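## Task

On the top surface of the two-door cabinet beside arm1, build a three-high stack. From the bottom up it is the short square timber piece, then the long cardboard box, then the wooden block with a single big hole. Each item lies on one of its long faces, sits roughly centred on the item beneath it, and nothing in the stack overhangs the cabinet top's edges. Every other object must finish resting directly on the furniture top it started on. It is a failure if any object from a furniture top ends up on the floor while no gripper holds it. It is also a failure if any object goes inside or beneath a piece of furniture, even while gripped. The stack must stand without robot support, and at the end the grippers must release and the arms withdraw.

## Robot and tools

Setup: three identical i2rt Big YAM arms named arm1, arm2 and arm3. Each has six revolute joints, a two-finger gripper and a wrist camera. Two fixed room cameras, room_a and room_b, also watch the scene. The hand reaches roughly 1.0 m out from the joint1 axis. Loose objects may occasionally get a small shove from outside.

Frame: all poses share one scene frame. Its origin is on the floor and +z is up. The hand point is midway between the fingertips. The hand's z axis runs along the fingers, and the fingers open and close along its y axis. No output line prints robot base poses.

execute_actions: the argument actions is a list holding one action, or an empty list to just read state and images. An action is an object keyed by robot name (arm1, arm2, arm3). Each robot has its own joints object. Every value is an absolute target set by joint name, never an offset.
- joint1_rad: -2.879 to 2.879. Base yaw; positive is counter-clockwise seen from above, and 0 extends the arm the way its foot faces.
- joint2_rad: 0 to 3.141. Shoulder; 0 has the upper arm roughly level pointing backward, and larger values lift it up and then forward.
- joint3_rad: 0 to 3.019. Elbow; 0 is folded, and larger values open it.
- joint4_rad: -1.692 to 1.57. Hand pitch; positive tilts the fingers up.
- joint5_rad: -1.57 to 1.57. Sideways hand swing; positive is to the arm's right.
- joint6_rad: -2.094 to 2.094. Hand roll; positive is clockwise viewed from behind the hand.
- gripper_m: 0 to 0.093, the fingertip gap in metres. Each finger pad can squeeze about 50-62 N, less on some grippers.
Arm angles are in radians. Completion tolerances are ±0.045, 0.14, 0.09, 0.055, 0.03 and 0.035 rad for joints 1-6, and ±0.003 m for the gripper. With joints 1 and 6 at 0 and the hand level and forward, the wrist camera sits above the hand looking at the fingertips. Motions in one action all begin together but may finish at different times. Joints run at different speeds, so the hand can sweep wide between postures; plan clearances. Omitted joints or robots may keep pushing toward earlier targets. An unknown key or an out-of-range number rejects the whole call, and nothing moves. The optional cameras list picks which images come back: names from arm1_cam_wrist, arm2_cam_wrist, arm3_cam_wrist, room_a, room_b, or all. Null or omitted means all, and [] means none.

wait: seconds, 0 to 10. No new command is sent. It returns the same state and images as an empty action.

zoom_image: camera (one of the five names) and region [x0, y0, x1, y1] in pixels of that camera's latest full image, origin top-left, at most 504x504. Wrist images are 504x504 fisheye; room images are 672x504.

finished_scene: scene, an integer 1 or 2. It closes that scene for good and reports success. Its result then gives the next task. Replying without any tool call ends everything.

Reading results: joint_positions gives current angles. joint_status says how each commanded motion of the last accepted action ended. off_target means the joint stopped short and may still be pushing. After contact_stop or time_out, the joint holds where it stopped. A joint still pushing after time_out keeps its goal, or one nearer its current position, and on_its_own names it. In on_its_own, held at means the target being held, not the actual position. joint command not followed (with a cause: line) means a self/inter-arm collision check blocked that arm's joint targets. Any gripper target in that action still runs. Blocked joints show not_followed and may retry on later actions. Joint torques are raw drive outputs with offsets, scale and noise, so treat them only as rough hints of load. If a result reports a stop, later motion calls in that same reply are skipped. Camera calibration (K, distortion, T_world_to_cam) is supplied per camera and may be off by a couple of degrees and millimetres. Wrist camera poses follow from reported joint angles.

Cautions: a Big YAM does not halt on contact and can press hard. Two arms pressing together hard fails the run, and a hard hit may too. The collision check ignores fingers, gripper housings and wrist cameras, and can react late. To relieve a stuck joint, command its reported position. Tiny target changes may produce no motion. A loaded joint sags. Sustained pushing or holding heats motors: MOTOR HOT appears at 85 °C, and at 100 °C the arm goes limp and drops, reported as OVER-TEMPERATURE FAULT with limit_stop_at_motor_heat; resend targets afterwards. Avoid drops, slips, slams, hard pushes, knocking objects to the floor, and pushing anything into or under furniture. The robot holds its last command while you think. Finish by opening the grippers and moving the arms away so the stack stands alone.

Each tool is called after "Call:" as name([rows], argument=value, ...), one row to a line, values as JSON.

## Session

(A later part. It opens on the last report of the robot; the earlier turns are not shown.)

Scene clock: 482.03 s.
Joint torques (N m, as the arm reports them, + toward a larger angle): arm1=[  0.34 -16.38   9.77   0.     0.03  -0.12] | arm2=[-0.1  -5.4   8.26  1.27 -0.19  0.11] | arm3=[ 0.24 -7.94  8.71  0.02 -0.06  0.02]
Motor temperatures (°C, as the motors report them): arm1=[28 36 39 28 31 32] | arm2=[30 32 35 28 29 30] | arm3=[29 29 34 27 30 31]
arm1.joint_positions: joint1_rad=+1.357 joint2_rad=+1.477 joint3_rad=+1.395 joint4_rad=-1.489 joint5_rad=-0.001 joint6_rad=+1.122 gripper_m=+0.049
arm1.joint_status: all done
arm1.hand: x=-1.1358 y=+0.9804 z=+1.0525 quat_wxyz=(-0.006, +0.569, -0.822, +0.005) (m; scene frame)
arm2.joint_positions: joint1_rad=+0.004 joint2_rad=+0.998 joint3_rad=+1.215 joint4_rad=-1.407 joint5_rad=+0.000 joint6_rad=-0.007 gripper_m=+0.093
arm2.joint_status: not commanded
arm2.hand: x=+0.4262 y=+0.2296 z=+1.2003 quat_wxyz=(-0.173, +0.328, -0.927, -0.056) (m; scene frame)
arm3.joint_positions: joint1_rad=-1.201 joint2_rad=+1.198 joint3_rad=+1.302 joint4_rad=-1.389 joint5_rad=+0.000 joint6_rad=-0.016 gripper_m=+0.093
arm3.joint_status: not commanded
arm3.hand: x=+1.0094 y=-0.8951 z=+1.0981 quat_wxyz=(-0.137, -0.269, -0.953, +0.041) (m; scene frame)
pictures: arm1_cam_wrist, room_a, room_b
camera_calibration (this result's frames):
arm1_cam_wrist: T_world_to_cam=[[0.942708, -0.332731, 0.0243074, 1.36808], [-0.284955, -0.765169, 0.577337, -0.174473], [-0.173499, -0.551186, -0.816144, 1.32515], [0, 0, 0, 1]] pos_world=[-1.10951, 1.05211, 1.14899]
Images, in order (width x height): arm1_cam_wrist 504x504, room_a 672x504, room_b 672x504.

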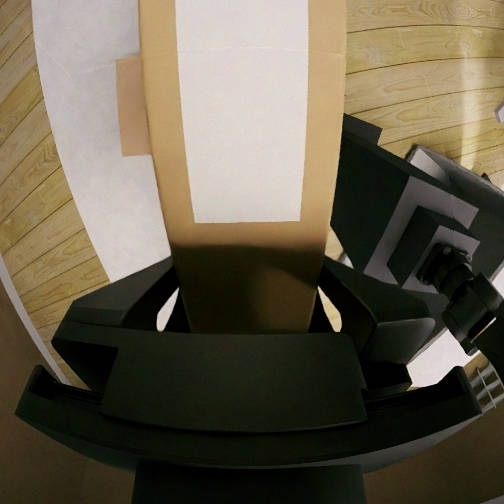

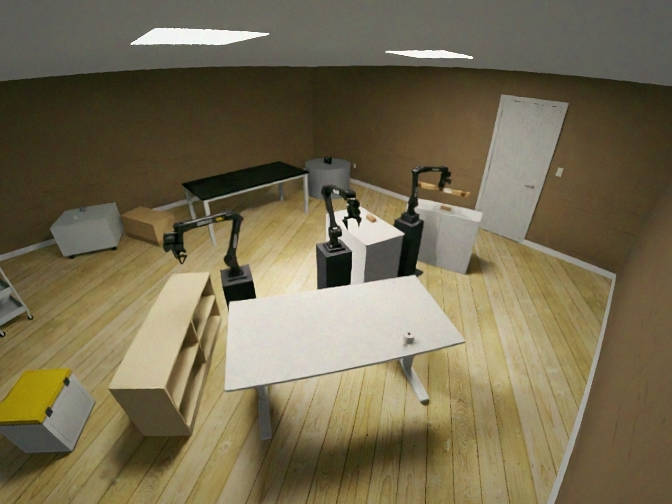

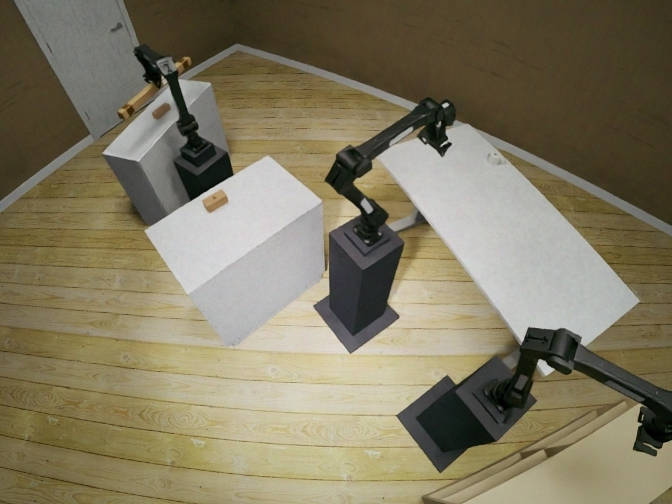

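Call:
execute_actions([
  {"arm1": {"joints": {"joint2_rad": 1.99, "joint3_rad": 1.655, "joint4_rad": -1.185, "joint6_rad": 1.15}}},
], cameras=["arm1_cam_wrist", "room_a", "room_b"])

Scene clock: 496.73 s.
Joint torques (N m, as the arm reports them, + toward a larger angle): arm1=[ -0.29 -23.93  11.06   0.33   0.04   0.13] | arm2=[ 0.03 -5.18  8.28  1.31 -0.17  0.11] | arm3=[ 0.37 -7.79  8.85  0.02 -0.06  0.04]
Motor temperatures (°C, as the motors report them): arm1=[28 35 39 28 31 32] | arm2=[30 32 35 28 29 30] | arm3=[29 29 34 27 30 31]
arm1.joint_positions: joint1_rad=+1.357 joint2_rad=+2.000 joint3_rad=+1.629 joint4_rad=-1.191 joint5_rad=-0.001 joint6_rad=+1.137 gripper_m=+0.049
arm1.joint_status: all done
arm1.hand: x=-1.2466 y=+1.0996 z=+0.8762 quat_wxyz=(-0.006, +0.563, -0.826, +0.000) (m; scene frame)
arm2.joint_positions: joint1_rad=+0.004 joint2_rad=+0.998 joint3_rad=+1.215 joint4_rad=-1.407 joint5_rad=+0.000 joint6_rad=-0.007 gripper_m=+0.093
arm2.joint_status: not commanded
arm2.hand: x=+0.4262 y=+0.2296 z=+1.2003 quat_wxyz=(-0.173, +0.328, -0.927, -0.056) (m; scene frame)
arm3.joint_positions: joint1_rad=-1.201 joint2_rad=+1.198 joint3_rad=+1.302 joint4_rad=-1.389 joint5_rad=+0.000 joint6_rad=-0.016 gripper_m=+0.093
arm3.joint_status: not commanded
arm3.hand: x=+1.0094 y=-0.8951 z=+1.0981 quat_wxyz=(-0.137, -0.269, -0.953, +0.041) (m; scene frame)
pictures: arm1_cam_wrist, room_a, room_b
camera_calibration (this result's frames):
arm1_cam_wrist: T_world_to_cam=[[0.937683, -0.347107, 0.0163453, 1.53298], [-0.293027, -0.764556, 0.574099, -0.020948], [-0.186777, -0.543112, -0.818623, 1.20453], [0, 0, 0, 1]] pos_world=[-1.21861, 1.17029, 0.973027]
Images, in order (width x height): arm1_cam_wrist 504x504, room_a 672x504, room_b 672x504.

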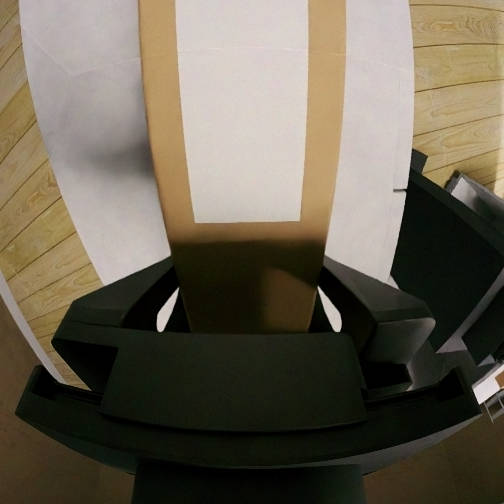

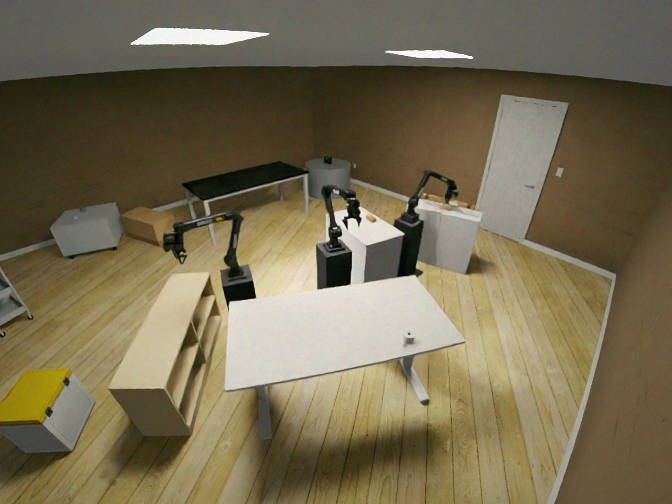

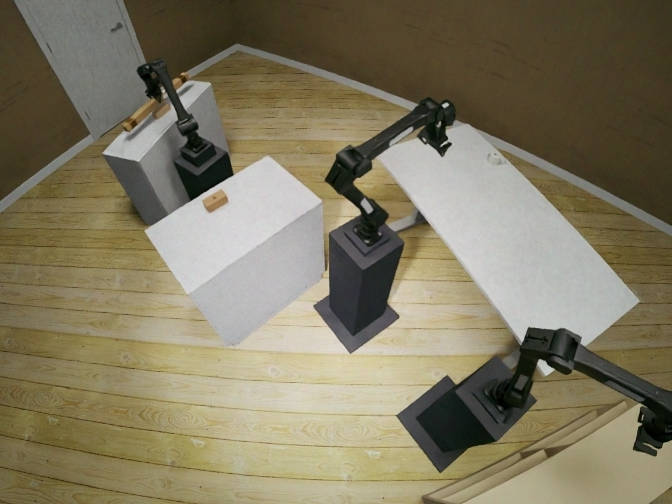

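Call:
execute_actions([
  {"arm1": {"joints": {"joint2_rad": 2.03, "joint3_rad": 1.603, "joint4_rad": -1.125}}},
], cameras=["arm1_cam_wrist"])

Scene clock: 501.97 s.
Joint torques (N m, as the arm reports them, + toward a larger angle): arm1=[ -0.32 -23.5    9.13   0.37   0.04   0.13] | arm2=[ 0.01 -5.87  8.33  1.33 -0.16  0.14] | arm3=[ 0.62 -8.5   8.87  0.16 -0.05  0.04]
Motor temperatures (°C, as the motors report them): arm1=[28 36 39 28 31 32] | arm2=[30 32 35 28 29 30] | arm3=[29 29 35 27 30 31]
arm1.joint_positions: joint1_rad=+1.357 joint2_rad=+2.033 joint3_rad=+1.595 joint4_rad=-1.134 joint5_rad=-0.001 joint6_rad=+1.137 gripper_m=+0.049
arm1.joint_status: all done
arm1.hand: x=-1.2446 y=+1.0981 z=+0.8454 quat_wxyz=(-0.007, +0.563, -0.826, +0.005) (m; scene frame)
arm2.joint_positions: joint1_rad=+0.004 joint2_rad=+0.998 joint3_rad=+1.215 joint4_rad=-1.407 joint5_rad=+0.000 joint6_rad=-0.007 gripper_m=+0.093
arm2.joint_status: not commanded
arm2.hand: x=+0.4262 y=+0.2296 z=+1.2003 quat_wxyz=(-0.173, +0.328, -0.927, -0.056) (m; scene frame)
arm3.joint_positions: joint1_rad=-1.201 joint2_rad=+1.198 joint3_rad=+1.302 joint4_rad=-1.389 joint5_rad=+0.000 joint6_rad=-0.016 gripper_m=+0.093
arm3.joint_status: not commanded
arm3.hand: x=+1.0094 y=-0.8951 z=+1.0981 quat_wxyz=(-0.137, -0.269, -0.953, +0.041) (m; scene frame)
pictures: arm1_cam_wrist
camera_calibration (this result's frames):
arm1_cam_wrist: T_world_to_cam=[[0.937506, -0.347076, 0.0249134, 1.5236], [-0.296909, -0.76055, 0.577416, -0.0158883], [-0.18146, -0.548728, -0.81607, 1.1895], [0, 0, 0, 1]] pos_world=[-1.21726, 1.16943, 0.941931]
Images, in order (width x height): arm1_cam_wrist 504x504.

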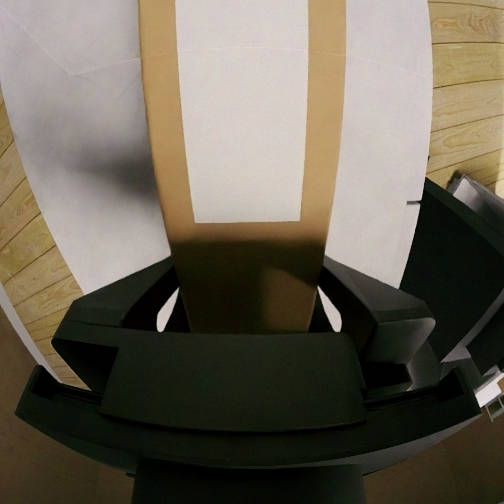

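Call:
execute_actions([
  {"arm1": {"joints": {"joint2_rad": 2.05, "joint3_rad": 1.588, "joint4_rad": -1.1}}},
], cameras=["arm1_cam_wrist"])

Scene clock: 504.67 s.
Joint torques (N m, as the arm reports them, + toward a larger angle): arm1=[  0.14 -22.25   8.58   0.46   0.1    0.13] | arm2=[ 0.05 -5.77  8.46  1.34 -0.17  0.13] | arm3=[ 0.   -9.02  8.89  0.1  -0.02  0.04]
Motor temperatures (°C, as the motors report them): arm1=[28 36 39 28 31 32] | arm2=[30 32 35 28 29 30] | arm3=[29 29 35 27 30 31]
arm1.joint_positions: joint1_rad=+1.357 joint2_rad=+2.039 joint3_rad=+1.586 joint4_rad=-1.110 joint5_rad=-0.003 joint6_rad=+1.137 gripper_m=+0.049
arm1.joint_status: all done
arm1.hand: x=-1.2456 y=+1.0991 z=+0.8388 quat_wxyz=(-0.005, +0.563, -0.827, +0.001) (m; scene frame)
arm2.joint_positions: joint1_rad=+0.004 joint2_rad=+0.998 joint3_rad=+1.215 joint4_rad=-1.407 joint5_rad=+0.000 joint6_rad=-0.007 gripper_m=+0.093
arm2.joint_status: not commanded
arm2.hand: x=+0.4262 y=+0.2296 z=+1.2003 quat_wxyz=(-0.173, +0.328, -0.927, -0.056) (m; scene frame)
arm3.joint_positions: joint1_rad=-1.201 joint2_rad=+1.198 joint3_rad=+1.302 joint4_rad=-1.389 joint5_rad=+0.000 joint6_rad=-0.016 gripper_m=+0.093
arm3.joint_status: not commanded
arm3.hand: x=+1.0094 y=-0.8951 z=+1.0981 quat_wxyz=(-0.137, -0.269, -0.953, +0.041) (m; scene frame)
pictures: arm1_cam_wrist
camera_calibration (this result's frames):
arm1_cam_wrist: T_world_to_cam=[[0.937427, -0.347805, 0.016189, 1.533], [-0.293129, -0.763259, 0.575769, -0.00256697], [-0.187899, -0.544487, -0.817452, 1.17295], [0, 0, 0, 1]] pos_world=[-1.21743, 1.16988, 0.935494]
Images, in order (width x height): arm1_cam_wrist 504x504.

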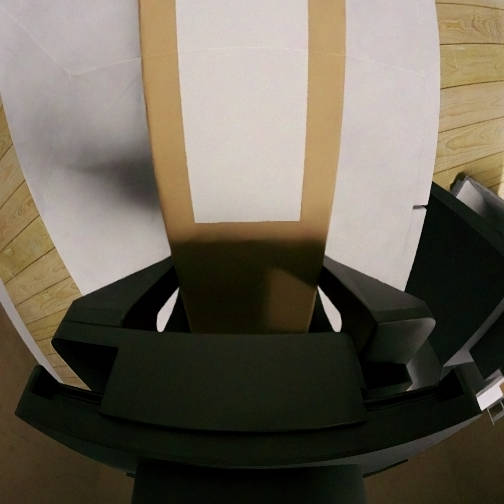

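Call:
execute_actions([
  {"arm1": {"joints": {"joint2_rad": 2.039, "gripper_m": 0.093}}},
], cameras=["arm1_cam_wrist", "room_a"])

Scene clock: 507.07 s.
Joint torques (N m, as the arm reports them, + toward a larger angle): arm1=[ -0.35 -23.63   8.51   0.44   0.07   0.11] | arm2=[-0.01 -5.51  8.35  1.2  -0.17  0.11] | arm3=[ 0.72 -8.36  8.76  0.31 -0.01  0.05]
Motor temperatures (°C, as the motors report them): arm1=[28 36 39 28 31 32] | arm2=[30 32 35 28 29 30] | arm3=[29 29 35 27 30 31]
arm1.joint_positions: joint1_rad=+1.357 joint2_rad=+2.039 joint3_rad=+1.585 joint4_rad=-1.109 joint5_rad=-0.002 joint6_rad=+1.138 gripper_m=+0.093
arm1.joint_status: all done
arm1.hand: x=-1.2454 y=+1.0991 z=+0.8386 quat_wxyz=(-0.005, +0.562, -0.827, +0.000) (m; scene frame)
arm2.joint_positions: joint1_rad=+0.004 joint2_rad=+0.998 joint3_rad=+1.215 joint4_rad=-1.407 joint5_rad=+0.000 joint6_rad=-0.007 gripper_m=+0.093
arm2.joint_status: not commanded
arm2.hand: x=+0.4262 y=+0.2296 z=+1.2003 quat_wxyz=(-0.173, +0.328, -0.927, -0.056) (m; scene frame)
arm3.joint_positions: joint1_rad=-1.201 joint2_rad=+1.198 joint3_rad=+1.302 joint4_rad=-1.389 joint5_rad=+0.000 joint6_rad=-0.016 gripper_m=+0.093
arm3.joint_status: not commanded
arm3.hand: x=+1.0094 y=-0.8951 z=+1.0981 quat_wxyz=(-0.137, -0.269, -0.953, +0.041) (m; scene frame)
pictures: arm1_cam_wrist, room_a
camera_calibration (this result's frames):
arm1_cam_wrist: T_world_to_cam=[[0.937159, -0.348527, 0.0161745, 1.53338], [-0.29387, -0.763503, 0.575068, -0.00239773], [-0.188077, -0.543683, -0.817946, 1.17211], [0, 0, 0, 1]] pos_world=[-1.21728, 1.16985, 0.9353]
Images, in order (width x height): arm1_cam_wrist 504x504, room_a 672x504.

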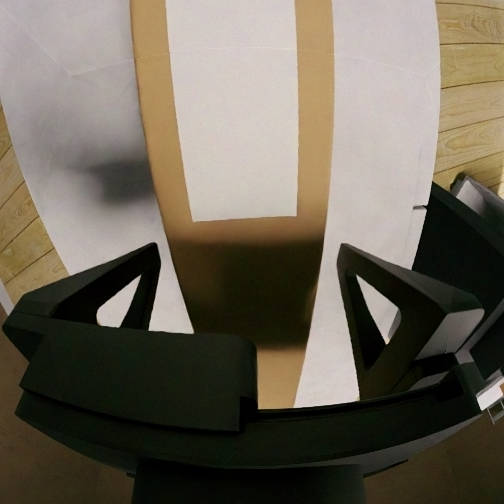

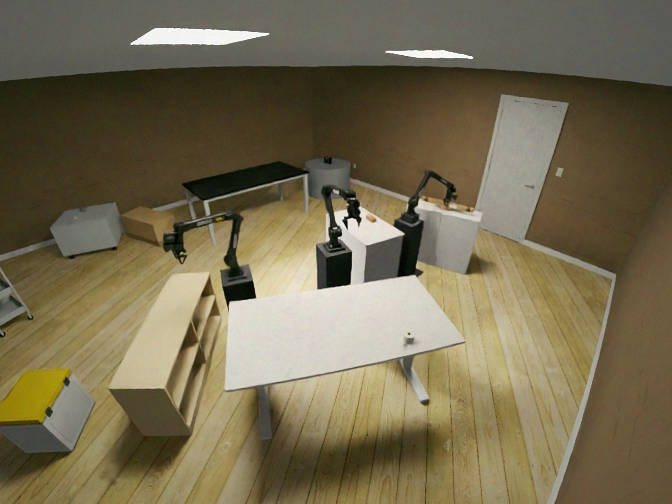

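Call:
execute_actions([
  {"arm1": {"joints": {"joint2_rad": 1.9}}},
], cameras=["arm1_cam_wrist"])

Scene clock: 514.43 s.
Joint torques (N m, as the arm reports them, + toward a larger angle): arm1=[ -0.3  -20.99  10.24   0.67   0.06   0.1 ] | arm2=[ 0.07 -5.39  8.39  1.37 -0.17  0.12] | arm3=[ 0.5  -7.84  8.83  0.2  -0.03  0.05]
Motor temperatures (°C, as the motors report them): arm1=[28 36 39 28 31 32] | arm2=[30 32 35 28 29 30] | arm3=[29 29 35 27 30 31]
arm1.joint_positions: joint1_rad=+1.357 joint2_rad=+1.891 joint3_rad=+1.575 joint4_rad=-1.108 joint5_rad=-0.002 joint6_rad=+1.138 gripper_m=+0.093
arm1.joint_status: all done
arm1.hand: x=-1.2507 y=+1.1032 z=+0.9204 quat_wxyz=(+0.006, +0.562, -0.825, -0.067) (m; scene frame)
arm2.joint_positions: joint1_rad=+0.004 joint2_rad=+0.998 joint3_rad=+1.215 joint4_rad=-1.407 joint5_rad=+0.000 joint6_rad=-0.007 gripper_m=+0.093
arm2.joint_status: not commanded
arm2.hand: x=+0.4262 y=+0.2296 z=+1.2003 quat_wxyz=(-0.173, +0.328, -0.927, -0.056) (m; scene frame)
arm3.joint_positions: joint1_rad=-1.201 joint2_rad=+1.198 joint3_rad=+1.302 joint4_rad=-1.389 joint5_rad=+0.000 joint6_rad=-0.016 gripper_m=+0.093
arm3.joint_status: not commanded
arm3.hand: x=+1.0094 y=-0.8951 z=+1.0981 quat_wxyz=(-0.137, -0.269, -0.953, +0.041) (m; scene frame)
pictures: arm1_cam_wrist
camera_calibration (this result's frames):
arm1_cam_wrist: T_world_to_cam=[[0.933428, -0.342384, -0.107173, 1.64049], [-0.240491, -0.818806, 0.521268, 0.129451], [-0.266228, -0.460792, -0.846636, 1.07748], [0, 0, 0, 1]] pos_world=[-1.21329, 1.16417, 1.02057]
Images, in order (width x height): arm1_cam_wrist 504x504.

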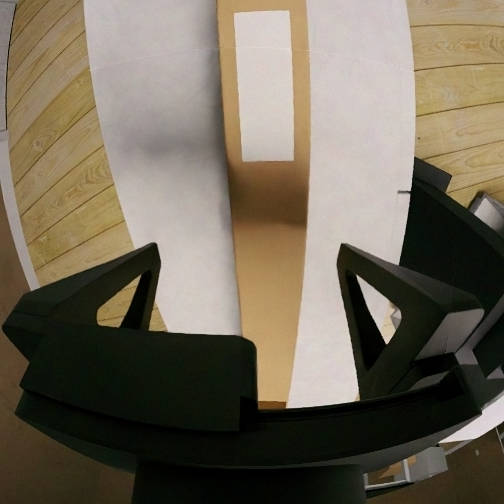

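Call:
execute_actions([
  {"arm1": {"joints": {"joint1_rad": -2.045, "joint2_rad": 1.6, "joint3_rad": 1.4, "joint4_rad": -1.36, "joint6_rad": 1.33}}},
], cameras=["arm1_cam_wrist", "room_b"])

Scene clock: 524.10 s.
Joint torques (N m, as the arm reports them, + toward a larger angle): arm1=[  1.4  -17.8    9.77  -0.24  -0.04   0.13] | arm2=[-0.19 -5.55  8.36  1.36 -0.15  0.1 ] | arm3=[ 0.68 -7.85  8.84  0.08 -0.03  0.04]
Motor temperatures (°C, as the motors report them): arm1=[28 36 39 28 31 32] | arm2=[30 32 35 28 29 30] | arm3=[29 29 35 27 30 31]
arm1.joint_positions: joint1_rad=-2.052 joint2_rad=+1.611 joint3_rad=+1.393 joint4_rad=-1.352 joint5_rad=+0.001 joint6_rad=+1.317 gripper_m=+0.093
arm1.joint_status: all done
arm1.hand: x=-0.6088 y=+0.2448 z=+1.0014 quat_wxyz=(-0.003, -0.931, -0.366, -0.007) (m; scene frame)
arm2.joint_positions: joint1_rad=+0.004 joint2_rad=+0.998 joint3_rad=+1.215 joint4_rad=-1.407 joint5_rad=+0.000 joint6_rad=-0.007 gripper_m=+0.093
arm2.joint_status: not commanded
arm2.hand: x=+0.4262 y=+0.2296 z=+1.2003 quat_wxyz=(-0.173, +0.328, -0.927, -0.056) (m; scene frame)
arm3.joint_positions: joint1_rad=-1.201 joint2_rad=+1.198 joint3_rad=+1.302 joint4_rad=-1.389 joint5_rad=+0.000 joint6_rad=-0.016 gripper_m=+0.093
arm3.joint_status: not commanded
arm3.hand: x=+1.0094 y=-0.8951 z=+1.0981 quat_wxyz=(-0.137, -0.269, -0.953, +0.041) (m; scene frame)
pictures: arm1_cam_wrist, room_b
camera_calibration (this result's frames):
arm1_cam_wrist: T_world_to_cam=[[-0.695176, 0.718839, -0.00110811, -0.601354], [0.579307, 0.561149, 0.591198, -0.370064], [0.425598, 0.410345, -0.806526, 1.08915], [0, 0, 0, 1]] pos_world=[-0.667206, 0.19301, 1.09654]
Images, in order (width x height): arm1_cam_wrist 504x504, room_b 672x504.

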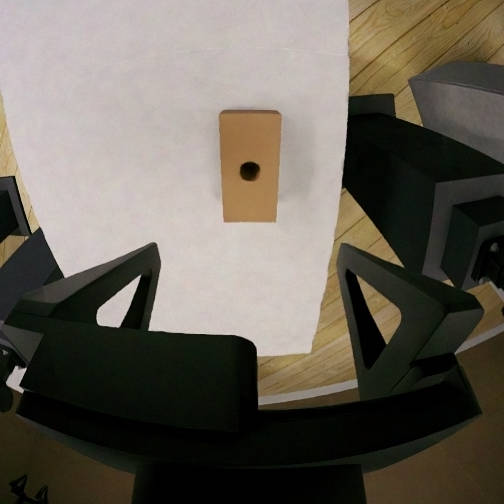

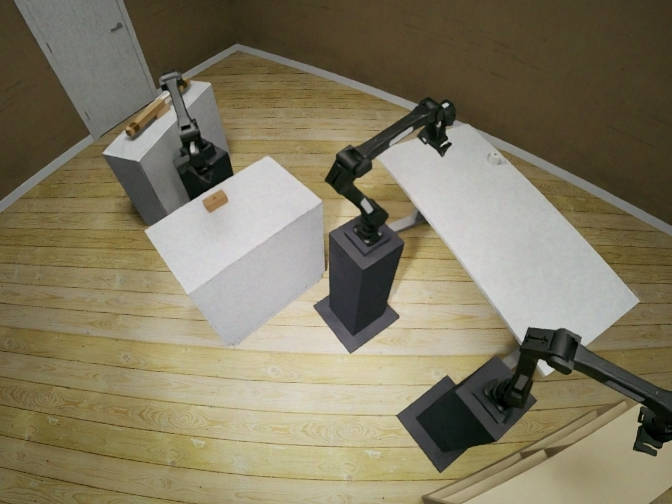

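Call:
execute_actions(actions=[])

Scene clock: 537.70 s.
Joint torques (N m, as the arm reports them, + toward a larger angle): arm1=[  1.38 -17.82   9.79  -0.24  -0.04   0.13] | arm2=[ 0.08 -5.53  8.42  1.35 -0.13  0.15] | arm3=[ 0.21 -8.27  8.73  0.22 -0.02  0.04]
Motor temperatures (°C, as the motors report them): arm1=[28 35 39 28 31 32] | arm2=[30 32 35 28 29 30] | arm3=[29 29 35 27 30 31]
arm1.joint_positions: joint1_rad=-2.052 joint2_rad=+1.611 joint3_rad=+1.393 joint4_rad=-1.352 joint5_rad=+0.001 joint6_rad=+1.317 gripper_m=+0.093
arm1.joint_status: all done
arm1.hand: x=-0.6088 y=+0.2448 z=+1.0014 quat_wxyz=(-0.003, -0.931, -0.366, -0.007) (m; scene frame)
arm2.joint_positions: joint1_rad=+0.004 joint2_rad=+0.998 joint3_rad=+1.215 joint4_rad=-1.407 joint5_rad=+0.000 joint6_rad=-0.007 gripper_m=+0.093
arm2.joint_status: not commanded
arm2.hand: x=+0.4262 y=+0.2296 z=+1.2003 quat_wxyz=(-0.173, +0.328, -0.927, -0.056) (m; scene frame)
arm3.joint_positions: joint1_rad=-1.201 joint2_rad=+1.198 joint3_rad=+1.302 joint4_rad=-1.389 joint5_rad=+0.000 joint6_rad=-0.016 gripper_m=+0.093
arm3.joint_status: not commanded
arm3.hand: x=+1.0094 y=-0.8951 z=+1.0981 quat_wxyz=(-0.137, -0.269, -0.953, +0.041) (m; scene frame)
pictures: arm1_cam_wrist, arm2_cam_wrist, arm3_cam_wrist, room_a, room_b
camera_calibration (this result's frames):
arm1_cam_wrist: T_world_to_cam=[[-0.695176, 0.718839, -0.00110811, -0.601354], [0.579307, 0.561149, 0.591198, -0.370064], [0.425598, 0.410345, -0.806526, 1.08915], [0, 0, 0, 1]] pos_world=[-0.667206, 0.19301, 1.09654]
arm2_cam_wrist: T_world_to_cam=[[0.633983, -0.77333, 0.00511881, -0.0964463], [-0.75025, -0.613429, 0.246637, 0.173356], [-0.187592, -0.160204, -0.969094, 1.40502], [0, 0, 0, 1]] pos_world=[0.454774, 0.256846, 1.31933]
arm3_cam_wrist: T_world_to_cam=[[-0.517295, -0.855767, 0.00830097, -0.252304], [-0.804856, 0.489771, 0.335159, 0.883999], [-0.290884, 0.166695, -0.942125, 1.60359], [0, 0, 0, 1]] pos_world=[1.04743, -0.916181, 1.21659]
Images, in order (width x height): arm1_cam_wrist 504x504, arm2_cam_wrist 504x504, arm3_cam_wrist 504x504, room_a 672x504, room_b 672x504.

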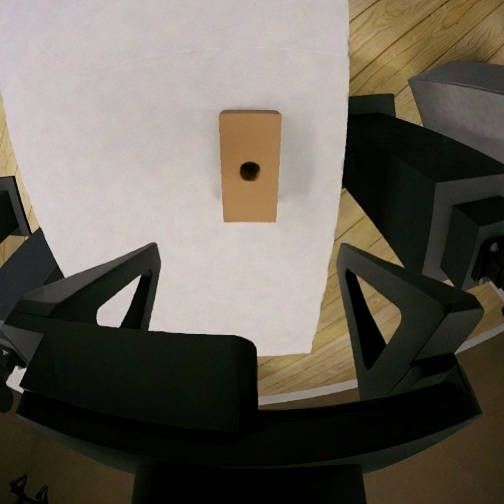

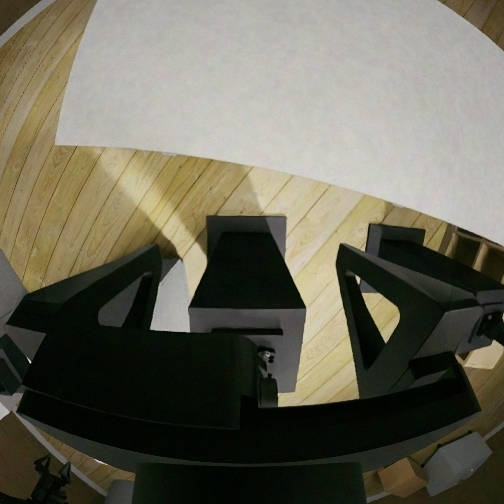

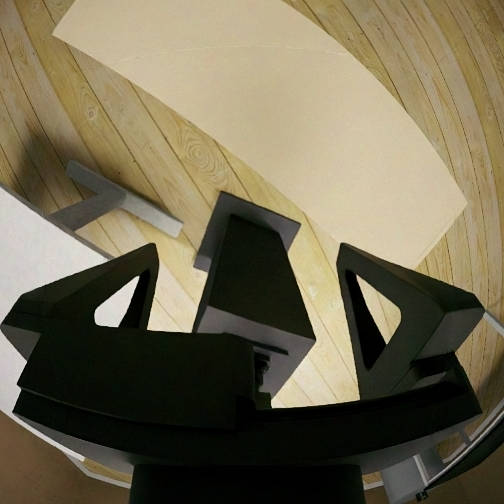

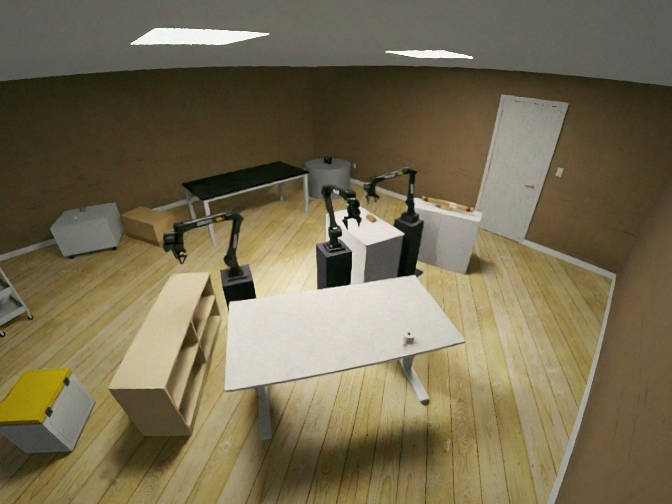

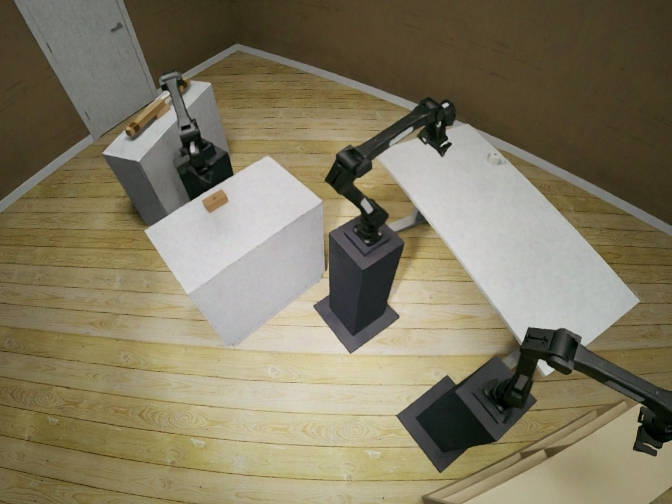

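Call:
execute_actions([
  {"arm1": {"joints": {"joint2_rad": 1.745, "joint3_rad": 1.165, "joint4_rad": -0.985}}},
], cameras=["arm1_cam_wrist"])

Scene clock: 543.50 s.
Joint torques (N m, as the arm reports them, + toward a larger angle): arm1=[  1.55 -16.75   8.09   0.45  -0.01   0.1 ] | arm2=[ 0.39 -5.8   8.3   1.32 -0.15  0.14] | arm3=[ 0.27 -7.91  8.75  0.18 -0.01  0.05]
Motor temperatures (°C, as the motors report them): arm1=[28 35 39 28 31 32] | arm2=[30 32 35 28 29 30] | arm3=[29 29 35 27 30 31]
arm1.joint_positions: joint1_rad=-2.052 joint2_rad=+1.740 joint3_rad=+1.163 joint4_rad=-0.994 joint5_rad=+0.000 joint6_rad=+1.319 gripper_m=+0.093
arm1.joint_status: all done
arm1.hand: x=-0.6086 y=+0.2496 z=+0.8621 quat_wxyz=(-0.003, -0.931, -0.365, -0.008) (m; scene frame)
arm2.joint_positions: joint1_rad=+0.004 joint2_rad=+0.998 joint3_rad=+1.215 joint4_rad=-1.407 joint5_rad=+0.000 joint6_rad=-0.007 gripper_m=+0.093
arm2.joint_status: not commanded
arm2.hand: x=+0.4262 y=+0.2296 z=+1.2003 quat_wxyz=(-0.173, +0.328, -0.927, -0.056) (m; scene frame)
arm3.joint_positions: joint1_rad=-1.201 joint2_rad=+1.198 joint3_rad=+1.302 joint4_rad=-1.389 joint5_rad=+0.000 joint6_rad=-0.016 gripper_m=+0.093
arm3.joint_status: not commanded
arm3.hand: x=+1.0094 y=-0.8951 z=+1.0981 quat_wxyz=(-0.137, -0.269, -0.953, +0.041) (m; scene frame)
pictures: arm1_cam_wrist
camera_calibration (this result's frames):
arm1_cam_wrist: T_world_to_cam=[[-0.693802, 0.720164, -0.00165845, -0.603878], [0.579873, 0.56001, 0.591723, -0.290306], [0.427066, 0.409577, -0.806139, 0.975551], [0, 0, 0, 1]] pos_world=[-0.667257, 0.197901, 0.95721]
Images, in order (width x height): arm1_cam_wrist 504x504.

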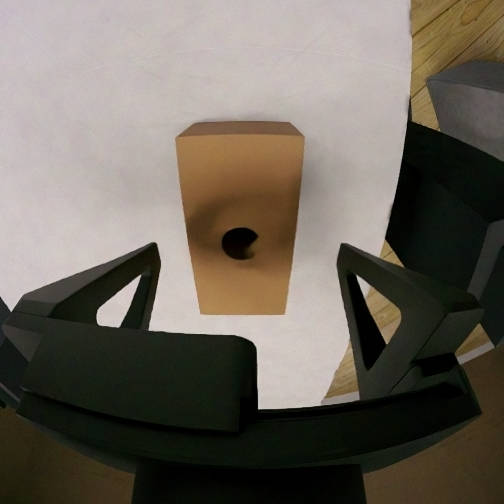

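Call:
execute_actions([
  {"arm1": {"joints": {"joint2_rad": 1.83, "joint3_rad": 1.118, "joint4_rad": -0.84}}},
], cameras=["arm1_cam_wrist"])

Call:
execute_actions([
  {"arm1": {"joints": {"gripper_m": 0.04}}},
], cameras=["arm1_cam_wrist"])

Scene clock: 547.33 s.
Joint torques (N m, as the arm reports them, + toward a larger angle): arm1=[  1.48 -19.49   7.71   0.42  -0.01   0.1 ] | arm2=[-0.08 -5.68  8.29  1.32 -0.15  0.12] | arm3=[-0.49 -8.31  8.82  0.18 -0.02  0.09]
Motor temperatures (°C, as the motors report them): arm1=[28 35 39 28 31 32] | arm2=[30 32 35 28 29 30] | arm3=[29 29 35 27 30 31]
arm1.joint_positions: joint1_rad=-2.052 joint2_rad=+1.843 joint3_rad=+1.110 joint4_rad=-0.849 joint5_rad=+0.000 joint6_rad=+1.319 gripper_m=+0.093
arm1.joint_status: all done
arm1.hand: x=-0.6090 y=+0.2522 z=+0.7993 quat_wxyz=(+0.003, -0.931, -0.365, -0.007) (m; scene frame)
arm2.joint_positions: joint1_rad=+0.004 joint2_rad=+0.998 joint3_rad=+1.215 joint4_rad=-1.407 joint5_rad=+0.000 joint6_rad=-0.007 gripper_m=+0.093
arm2.joint_status: not commanded
arm2.hand: x=+0.4262 y=+0.2296 z=+1.2003 quat_wxyz=(-0.173, +0.328, -0.927, -0.056) (m; scene frame)
arm3.joint_positions: joint1_rad=-1.201 joint2_rad=+1.198 joint3_rad=+1.302 joint4_rad=-1.389 joint5_rad=+0.000 joint6_rad=-0.016 gripper_m=+0.093
arm3.joint_status: not commanded
arm3.hand: x=+1.0094 y=-0.8951 z=+1.0981 quat_wxyz=(-0.137, -0.269, -0.953, +0.041) (m; scene frame)
pictures: arm1_cam_wrist
camera_calibration (this result's frames):
arm1_cam_wrist: T_world_to_cam=[[-0.693909, 0.719992, 0.0100975, -0.615556], [0.583208, 0.553744, 0.594337, -0.252889], [0.422327, 0.418304, -0.804153, 0.91732], [0, 0, 0, 1]] pos_world=[-0.667061, 0.199512, 0.894182]
Images, in order (width x height): arm1_cam_wrist 504x504.

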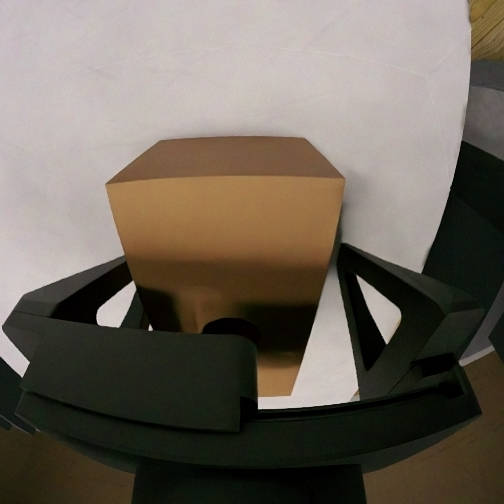

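Scene clock: 547.93 s.
Joint torques (N m, as the arm reports them, + toward a larger angle): arm1=[  1.33 -18.98   7.73   0.26  -0.01   0.1 ] | arm2=[ 0.04 -5.48  8.28  1.34 -0.17  0.14] | arm3=[ 0.57 -7.96  8.74  0.17 -0.03  0.06]
Motor temperatures (°C, as the motors report them): arm1=[28 35 39 28 31 32] | arm2=[30 32 35 28 29 30] | arm3=[29 29 35 27 30 31]
arm1.joint_positions: joint1_rad=-2.052 joint2_rad=+1.843 joint3_rad=+1.110 joint4_rad=-0.845 joint5_rad=+0.000 joint6_rad=+1.320 gripper_m=+0.059
arm1.joint_status: gripper_m off_target (ended at +0.059, target +0.040)
arm1.hand: x=-0.6084 y=+0.2512 z=+0.7995 quat_wxyz=(+0.001, -0.931, -0.364, -0.007) (m; scene frame)
arm2.joint_positions: joint1_rad=+0.004 joint2_rad=+0.998 joint3_rad=+1.215 joint4_rad=-1.407 joint5_rad=+0.000 joint6_rad=-0.007 gripper_m=+0.093
arm2.joint_status: not commanded
arm2.hand: x=+0.4262 y=+0.2296 z=+1.2003 quat_wxyz=(-0.173, +0.328, -0.927, -0.056) (m; scene frame)
arm3.joint_positions: joint1_rad=-1.201 joint2_rad=+1.198 joint3_rad=+1.302 joint4_rad=-1.389 joint5_rad=+0.000 joint6_rad=-0.016 gripper_m=+0.093
arm3.joint_status: not commanded
arm3.hand: x=+1.0094 y=-0.8951 z=+1.0981 quat_wxyz=(-0.137, -0.269, -0.953, +0.041) (m; scene frame)
pictures: arm1_cam_wrist
camera_calibration (this result's frames):
arm1_cam_wrist: T_world_to_cam=[[-0.693324, 0.720606, 0.00533279, -0.610408], [0.582278, 0.555843, 0.593288, -0.252992], [0.424563, 0.414446, -0.804973, 0.92064], [0, 0, 0, 1]] pos_world=[-0.666768, 0.198932, 0.894442]
Images, in order (width x height): arm1_cam_wrist 504x504.

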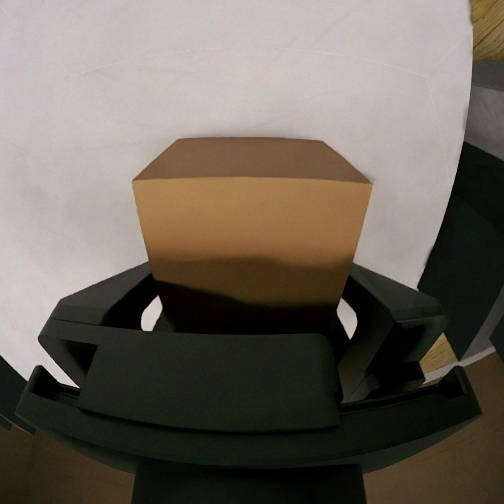

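Call:
execute_actions([
  {"arm1": {"joints": {"joint2_rad": 1.5, "joint3_rad": 1.42, "joint4_rad": -1.45}}},
], cameras=["arm1_cam_wrist"])

Call:
execute_actions([
  {"arm1": {"joints": {"joint1_rad": 1.357, "joint6_rad": 1.14}}},
], cameras=["arm1_cam_wrist", "room_b"])

Scene clock: 552.73 s.
Joint torques (N m, as the arm reports them, + toward a larger angle): arm1=[  1.29 -17.87  11.19  -0.21  -0.01   0.09] | arm2=[ 0.3  -5.57  8.38  1.28 -0.14  0.14] | arm3=[ 0.54 -8.15  8.8   0.22 -0.04  0.01]
Motor temperatures (°C, as the motors report them): arm1=[28 35 39 28 31 32] | arm2=[30 32 35 28 29 30] | arm3=[29 29 35 27 30 31]
arm1.joint_positions: joint1_rad=-2.052 joint2_rad=+1.527 joint3_rad=+1.400 joint4_rad=-1.443 joint5_rad=+0.000 joint6_rad=+1.320 gripper_m=+0.059
arm1.joint_status: all done
arm1.hand: x=-0.6214 y=+0.2677 z=+1.0414 quat_wxyz=(-0.003, -0.931, -0.364, -0.008) (m; scene frame)
arm2.joint_positions: joint1_rad=+0.004 joint2_rad=+0.998 joint3_rad=+1.215 joint4_rad=-1.407 joint5_rad=+0.000 joint6_rad=-0.007 gripper_m=+0.093
arm2.joint_status: not commanded
arm2.hand: x=+0.4262 y=+0.2296 z=+1.2003 quat_wxyz=(-0.173, +0.328, -0.927, -0.056) (m; scene frame)
arm3.joint_positions: joint1_rad=-1.201 joint2_rad=+1.198 joint3_rad=+1.302 joint4_rad=-1.389 joint5_rad=+0.000 joint6_rad=-0.016 gripper_m=+0.093
arm3.joint_status: not commanded
arm3.hand: x=+1.0094 y=-0.8951 z=+1.0981 quat_wxyz=(-0.137, -0.269, -0.953, +0.041) (m; scene frame)
pictures: arm1_cam_wrist
camera_calibration (this result's frames):
arm1_cam_wrist: T_world_to_cam=[[-0.693248, 0.720696, -0.00201642, -0.62492], [0.580196, 0.559755, 0.591647, -0.398741], [0.427527, 0.408989, -0.806194, 1.11859], [0, 0, 0, 1]] pos_world=[-0.680105, 0.216083, 1.13646]
Images, in order (width x height): arm1_cam_wrist 504x504.

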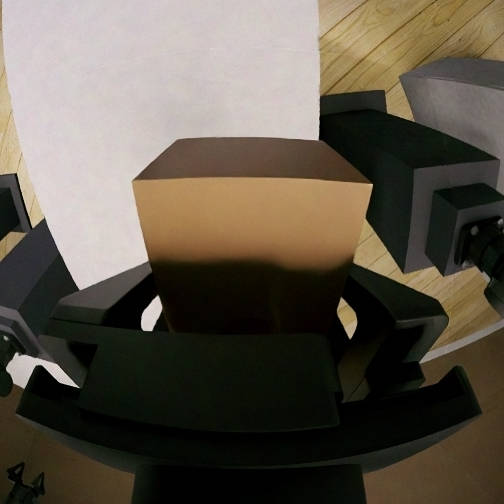

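Scene clock: 555.50 s.
Joint torques (N m, as the arm reports them, + toward a larger angle): arm1=[ -0.4  -18.1   11.1   -0.23   0.06  -0.12] | arm2=[ 0.62 -5.45  8.39  1.32 -0.16  0.14] | arm3=[ 0.17 -8.2   8.87  0.17 -0.02  0.05]
Motor temperatures (°C, as the motors report them): arm1=[28 35 39 28 31 32] | arm2=[30 32 35 28 29 30] | arm3=[29 29 35 27 30 31]
arm1.joint_positions: joint1_rad=+1.365 joint2_rad=+1.527 joint3_rad=+1.400 joint4_rad=-1.443 joint5_rad=-0.002 joint6_rad=+1.152 gripper_m=+0.059
arm1.joint_status: all done
arm1.hand: x=-1.1499 y=+0.9906 z=+1.0334 quat_wxyz=(-0.006, +0.560, -0.829, +0.004) (m; scene frame)
arm2.joint_positions: joint1_rad=+0.004 joint2_rad=+0.998 joint3_rad=+1.215 joint4_rad=-1.407 joint5_rad=+0.000 joint6_rad=-0.007 gripper_m=+0.093
arm2.joint_status: not commanded
arm2.hand: x=+0.4262 y=+0.2296 z=+1.2003 quat_wxyz=(-0.173, +0.328, -0.927, -0.056) (m; scene frame)
arm3.joint_positions: joint1_rad=-1.201 joint2_rad=+1.198 joint3_rad=+1.302 joint4_rad=-1.389 joint5_rad=+0.000 joint6_rad=-0.016 gripper_m=+0.093
arm3.joint_status: not commanded
arm3.hand: x=+1.0094 y=-0.8951 z=+1.0981 quat_wxyz=(-0.137, -0.269, -0.953, +0.041) (m; scene frame)
pictures: arm1_cam_wrist, room_b
camera_calibration (this result's frames):
arm1_cam_wrist: T_world_to_cam=[[0.934746, -0.354583, 0.0228345, 1.39926], [-0.301908, -0.758711, 0.577243, -0.185467], [-0.187356, -0.546469, -0.816253, 1.29225], [0, 0, 0, 1]] pos_world=[-1.12183, 1.06161, 1.12991]
Images, in order (width x height): arm1_cam_wrist 504x504, room_b 672x504.

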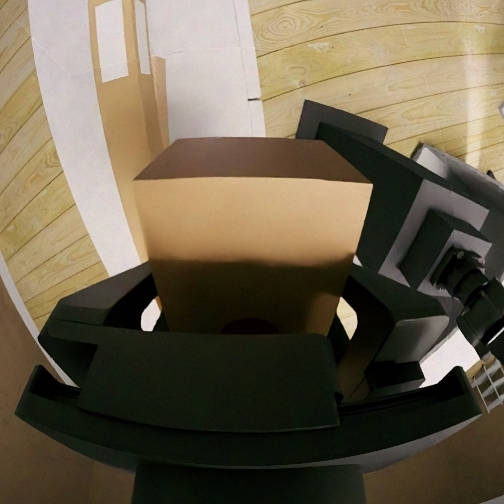

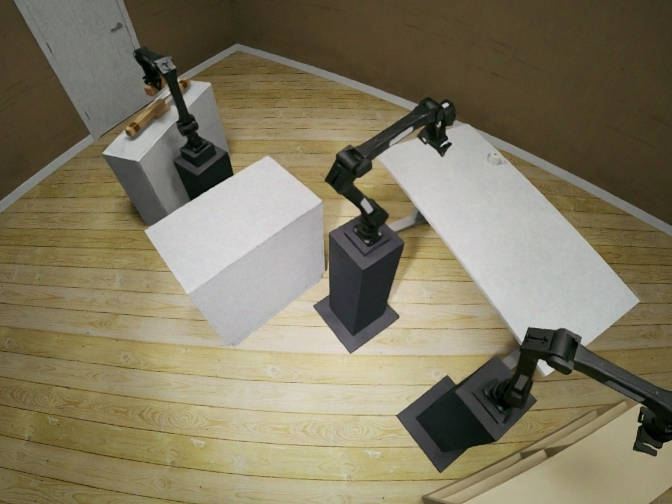

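Call:
execute_actions([
  {"arm1": {"joints": {"joint1_rad": 1.352, "joint2_rad": 1.7, "joint3_rad": 1.765, "joint4_rad": -1.6}}},
], cameras=[])

Call:
execute_actions([
  {"arm1": {"joints": {"joint2_rad": 1.93, "joint4_rad": -1.36}}},
], cameras=["arm1_cam_wrist", "room_b"])

Scene clock: 564.13 s.
Joint torques (N m, as the arm reports them, + toward a larger angle): arm1=[ -0.78 -20.93  13.97  -0.37   0.06  -0.12] | arm2=[ 0.09 -5.73  8.37  1.2  -0.17  0.12] | arm3=[ 0.51 -7.81  8.69  0.11 -0.03  0.03]
Motor temperatures (°C, as the motors report them): arm1=[28 35 40 28 31 32] | arm2=[30 32 35 28 29 30] | arm3=[29 29 35 27 30 31]
arm1.joint_positions: joint1_rad=+1.364 joint2_rad=+1.725 joint3_rad=+1.713 joint4_rad=-1.592 joint5_rad=-0.002 joint6_rad=+1.152 gripper_m=+0.059
arm1.joint_status: all done
arm1.hand: x=-1.1979 y=+1.0405 z=+1.0586 quat_wxyz=(-0.009, +0.559, -0.829, +0.021) (m; scene frame)
arm2.joint_positions: joint1_rad=+0.004 joint2_rad=+0.998 joint3_rad=+1.215 joint4_rad=-1.407 joint5_rad=+0.000 joint6_rad=-0.007 gripper_m=+0.093
arm2.joint_status: not commanded
arm2.hand: x=+0.4262 y=+0.2296 z=+1.2003 quat_wxyz=(-0.173, +0.328, -0.927, -0.056) (m; scene frame)
arm3.joint_positions: joint1_rad=-1.201 joint2_rad=+1.198 joint3_rad=+1.302 joint4_rad=-1.389 joint5_rad=+0.000 joint6_rad=-0.016 gripper_m=+0.093
arm3.joint_status: not commanded
arm3.hand: x=+1.0094 y=-0.8951 z=+1.0981 quat_wxyz=(-0.137, -0.269, -0.953, +0.041) (m; scene frame)
pictures: none
No camera images: the call's "cameras" was empty. Leave "cameras" out to get every camera's image.

Scene clock: 565.50 s.
Joint torques (N m, as the arm reports them, + toward a larger angle): arm1=[ -0.83 -24.81  12.25   0.21   0.06  -0.12] | arm2=[-0.05 -5.4   8.33  1.27 -0.16  0.14] | arm3=[ 0.48 -7.92  8.63  0.02 -0.05  0.07]
Motor temperatures (°C, as the motors report them): arm1=[28 35 40 28 31 32] | arm2=[30 32 35 28 29 30] | arm3=[29 29 35 27 30 31]
arm1.joint_positions: joint1_rad=+1.364 joint2_rad=+1.957 joint3_rad=+1.730 joint4_rad=-1.365 joint5_rad=-0.002 joint6_rad=+1.152 gripper_m=+0.059
arm1.joint_status: all done
arm1.hand: x=-1.2467 y=+1.0932 z=+0.9377 quat_wxyz=(-0.008, +0.559, -0.829, +0.015) (m; scene frame)
arm2.joint_positions: joint1_rad=+0.004 joint2_rad=+0.998 joint3_rad=+1.215 joint4_rad=-1.407 joint5_rad=+0.000 joint6_rad=-0.007 gripper_m=+0.093
arm2.joint_status: not commanded
arm2.hand: x=+0.4262 y=+0.2296 z=+1.2003 quat_wxyz=(-0.173, +0.328, -0.927, -0.056) (m; scene frame)
arm3.joint_positions: joint1_rad=-1.201 joint2_rad=+1.198 joint3_rad=+1.302 joint4_rad=-1.389 joint5_rad=+0.000 joint6_rad=-0.016 gripper_m=+0.093
arm3.joint_status: not commanded
arm3.hand: x=+1.0094 y=-0.8951 z=+1.0981 quat_wxyz=(-0.137, -0.269, -0.953, +0.041) (m; scene frame)
pictures: arm1_cam_wrist, room_b
camera_calibration (this result's frames):
arm1_cam_wrist: T_world_to_cam=[[0.93371, -0.355373, 0.0435339, 1.50848], [-0.312231, -0.748726, 0.58474, -0.112435], [-0.175206, -0.55957, -0.810052, 1.27578], [0, 0, 0, 1]] pos_world=[-1.22007, 1.16578, 1.03352]
Images, in order (width x height): arm1_cam_wrist 504x504, room_b 672x504.

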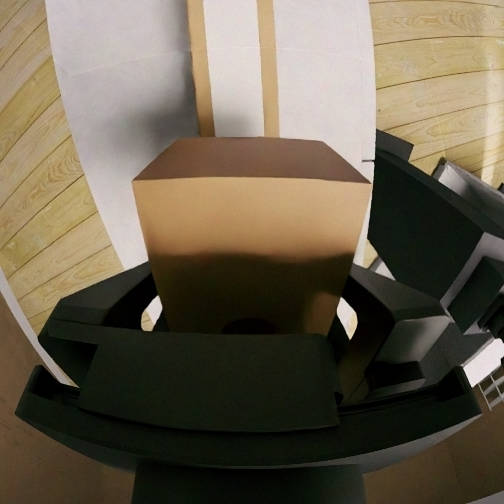

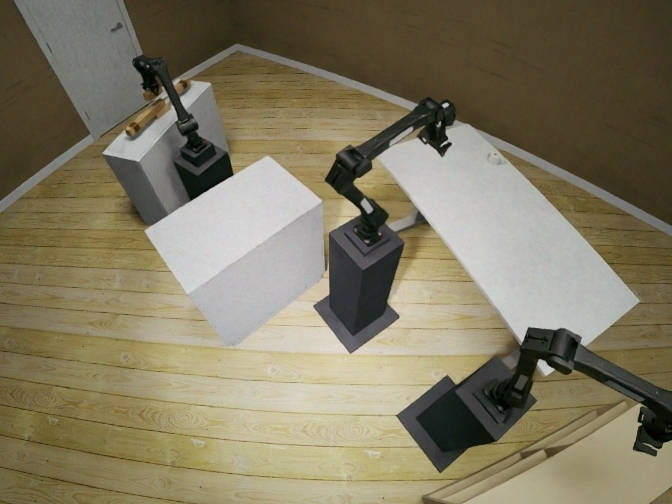

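Call:
execute_actions([
  {"arm1": {"joints": {"joint2_rad": 1.96, "joint3_rad": 1.665, "joint4_rad": -1.235}}},
], cameras=["arm1_cam_wrist"])

Scene clock: 570.53 s.
Joint torques (N m, as the arm reports them, + toward a larger angle): arm1=[ -0.81 -25.02  10.22   0.26   0.06  -0.12] | arm2=[ 0.3  -5.01  8.4   1.23 -0.13  0.14] | arm3=[ 0.49 -8.03  8.88  0.17 -0.04  0.07]
Motor temperatures (°C, as the motors report them): arm1=[28 36 40 28 31 32] | arm2=[30 32 35 28 29 30] | arm3=[29 29 35 27 30 31]
arm1.joint_positions: joint1_rad=+1.364 joint2_rad=+1.982 joint3_rad=+1.649 joint4_rad=-1.243 joint5_rad=-0.002 joint6_rad=+1.152 gripper_m=+0.059
arm1.joint_status: all done
arm1.hand: x=-1.2466 y=+1.0939 z=+0.8939 quat_wxyz=(-0.007, +0.559, -0.829, +0.007) (m; scene frame)
arm2.joint_positions: joint1_rad=+0.004 joint2_rad=+0.998 joint3_rad=+1.215 joint4_rad=-1.407 joint5_rad=+0.000 joint6_rad=-0.007 gripper_m=+0.093
arm2.joint_status: not commanded
arm2.hand: x=+0.4262 y=+0.2296 z=+1.2003 quat_wxyz=(-0.173, +0.328, -0.927, -0.056) (m; scene frame)
arm3.joint_positions: joint1_rad=-1.201 joint2_rad=+1.198 joint3_rad=+1.302 joint4_rad=-1.389 joint5_rad=+0.000 joint6_rad=-0.016 gripper_m=+0.093
arm3.joint_status: not commanded
arm3.hand: x=+1.0094 y=-0.8951 z=+1.0981 quat_wxyz=(-0.137, -0.269, -0.953, +0.041) (m; scene frame)
pictures: arm1_cam_wrist
camera_calibration (this result's frames):
arm1_cam_wrist: T_world_to_cam=[[0.934204, -0.355612, 0.02835, 1.52498], [-0.305285, -0.755815, 0.579262, -0.0649717], [-0.184565, -0.549804, -0.814648, 1.22244], [0, 0, 0, 1]] pos_world=[-1.21885, 1.1653, 0.990263]
Images, in order (width x height): arm1_cam_wrist 504x504.

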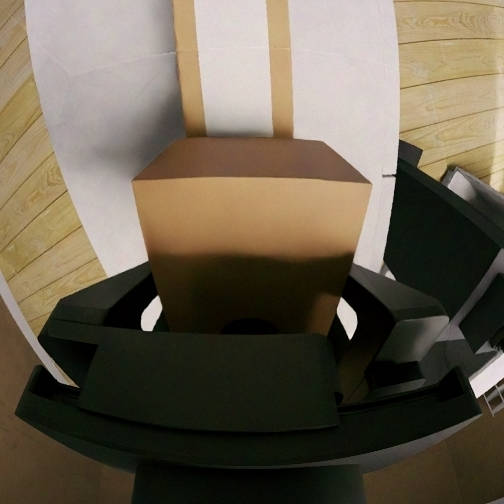

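Call:
execute_actions([
  {"arm1": {"joints": {"joint2_rad": 1.982, "joint4_rad": -1.205}}},
], cameras=["arm1_cam_wrist"])

Scene clock: 575.17 s.
Joint torques (N m, as the arm reports them, + toward a larger angle): arm1=[ -0.83 -23.02  10.31   0.44   0.06  -0.13] | arm2=[ 0.18 -5.45  8.33  1.25 -0.17  0.13] | arm3=[ 0.39 -8.11  8.88  0.1  -0.02  0.05]
Motor temperatures (°C, as the motors report them): arm1=[28 36 40 28 31 32] | arm2=[30 32 35 28 29 30] | arm3=[29 29 35 27 30 31]
arm1.joint_positions: joint1_rad=+1.364 joint2_rad=+1.989 joint3_rad=+1.649 joint4_rad=-1.214 joint5_rad=-0.002 joint6_rad=+1.152 gripper_m=+0.059
arm1.joint_status: all done
arm1.hand: x=-1.2513 y=+1.0987 z=+0.8897 quat_wxyz=(-0.005, +0.559, -0.829, -0.004) (m; scene frame)
arm2.joint_positions: joint1_rad=+0.004 joint2_rad=+0.998 joint3_rad=+1.215 joint4_rad=-1.407 joint5_rad=+0.000 joint6_rad=-0.007 gripper_m=+0.093
arm2.joint_status: not commanded
arm2.hand: x=+0.4262 y=+0.2296 z=+1.2003 quat_wxyz=(-0.173, +0.328, -0.927, -0.056) (m; scene frame)
arm3.joint_positions: joint1_rad=-1.201 joint2_rad=+1.198 joint3_rad=+1.302 joint4_rad=-1.389 joint5_rad=+0.000 joint6_rad=-0.016 gripper_m=+0.093
arm3.joint_status: not commanded
arm3.hand: x=+1.0094 y=-0.8951 z=+1.0981 quat_wxyz=(-0.137, -0.269, -0.953, +0.041) (m; scene frame)
pictures: arm1_cam_wrist
camera_calibration (this result's frames):
arm1_cam_wrist: T_world_to_cam=[[0.93458, -0.355648, 0.00867098, 1.54916], [-0.296383, -0.764896, 0.57192, -0.0326201], [-0.19677, -0.537074, -0.820264, 1.19656], [0, 0, 0, 1]] pos_world=[-1.22203, 1.16865, 0.986721]
Images, in order (width x height): arm1_cam_wrist 504x504.

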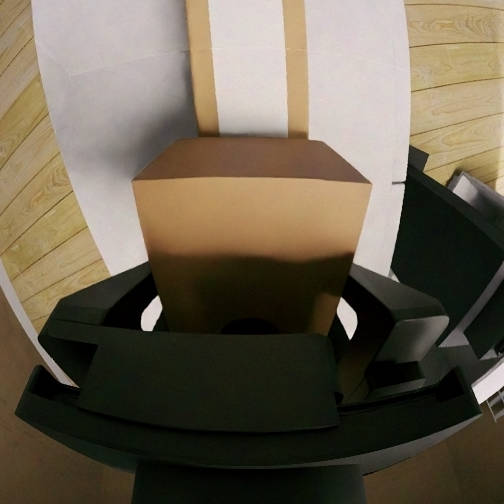

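Call:
execute_actions([
  {"arm1": {"joints": {"joint2_rad": 2.0}}},
], cameras=["arm1_cam_wrist"])

Scene clock: 578.53 s.
Joint torques (N m, as the arm reports them, + toward a larger angle): arm1=[ -0.53 -23.    10.12   0.34   0.11  -0.12] | arm2=[-0.33 -5.33  8.25  1.31 -0.19  0.12] | arm3=[ 1.28 -8.34  8.82  0.18  0.    0.04]
Motor temperatures (°C, as the motors report them): arm1=[28 36 40 28 31 32] | arm2=[30 32 35 28 29 30] | arm3=[29 29 35 27 30 31]
arm1.joint_positions: joint1_rad=+1.362 joint2_rad=+2.003 joint3_rad=+1.649 joint4_rad=-1.213 joint5_rad=-0.004 joint6_rad=+1.152 gripper_m=+0.059
arm1.joint_status: all done
arm1.hand: x=-1.2505 y=+1.0985 z=+0.8818 quat_wxyz=(-0.005, +0.559, -0.829, +0.003) (m; scene frame)
arm2.joint_positions: joint1_rad=+0.004 joint2_rad=+0.998 joint3_rad=+1.215 joint4_rad=-1.407 joint5_rad=+0.000 joint6_rad=-0.007 gripper_m=+0.093
arm2.joint_status: not commanded
arm2.hand: x=+0.4262 y=+0.2296 z=+1.2003 quat_wxyz=(-0.173, +0.328, -0.927, -0.056) (m; scene frame)
arm3.joint_positions: joint1_rad=-1.201 joint2_rad=+1.198 joint3_rad=+1.302 joint4_rad=-1.389 joint5_rad=+0.000 joint6_rad=-0.016 gripper_m=+0.093
arm3.joint_status: not commanded
arm3.hand: x=+1.0094 y=-0.8951 z=+1.0981 quat_wxyz=(-0.137, -0.269, -0.953, +0.041) (m; scene frame)
pictures: arm1_cam_wrist
camera_calibration (this result's frames):
arm1_cam_wrist: T_world_to_cam=[[0.934146, -0.35636, 0.0194318, 1.53917], [-0.301321, -0.758349, 0.578025, -0.0467767], [-0.191249, -0.545815, -0.815788, 1.20263], [0, 0, 0, 1]] pos_world=[-1.2219, 1.16944, 0.978221]
Images, in order (width x height): arm1_cam_wrist 504x504.

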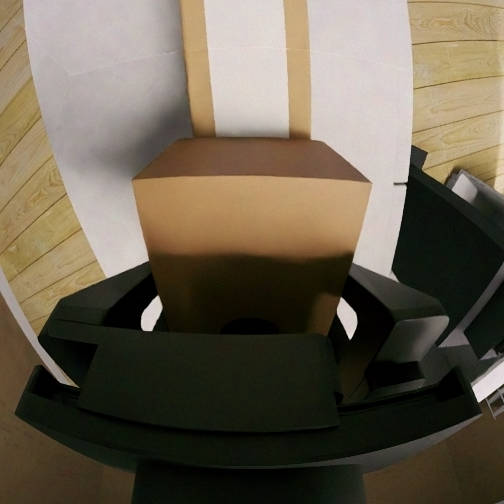

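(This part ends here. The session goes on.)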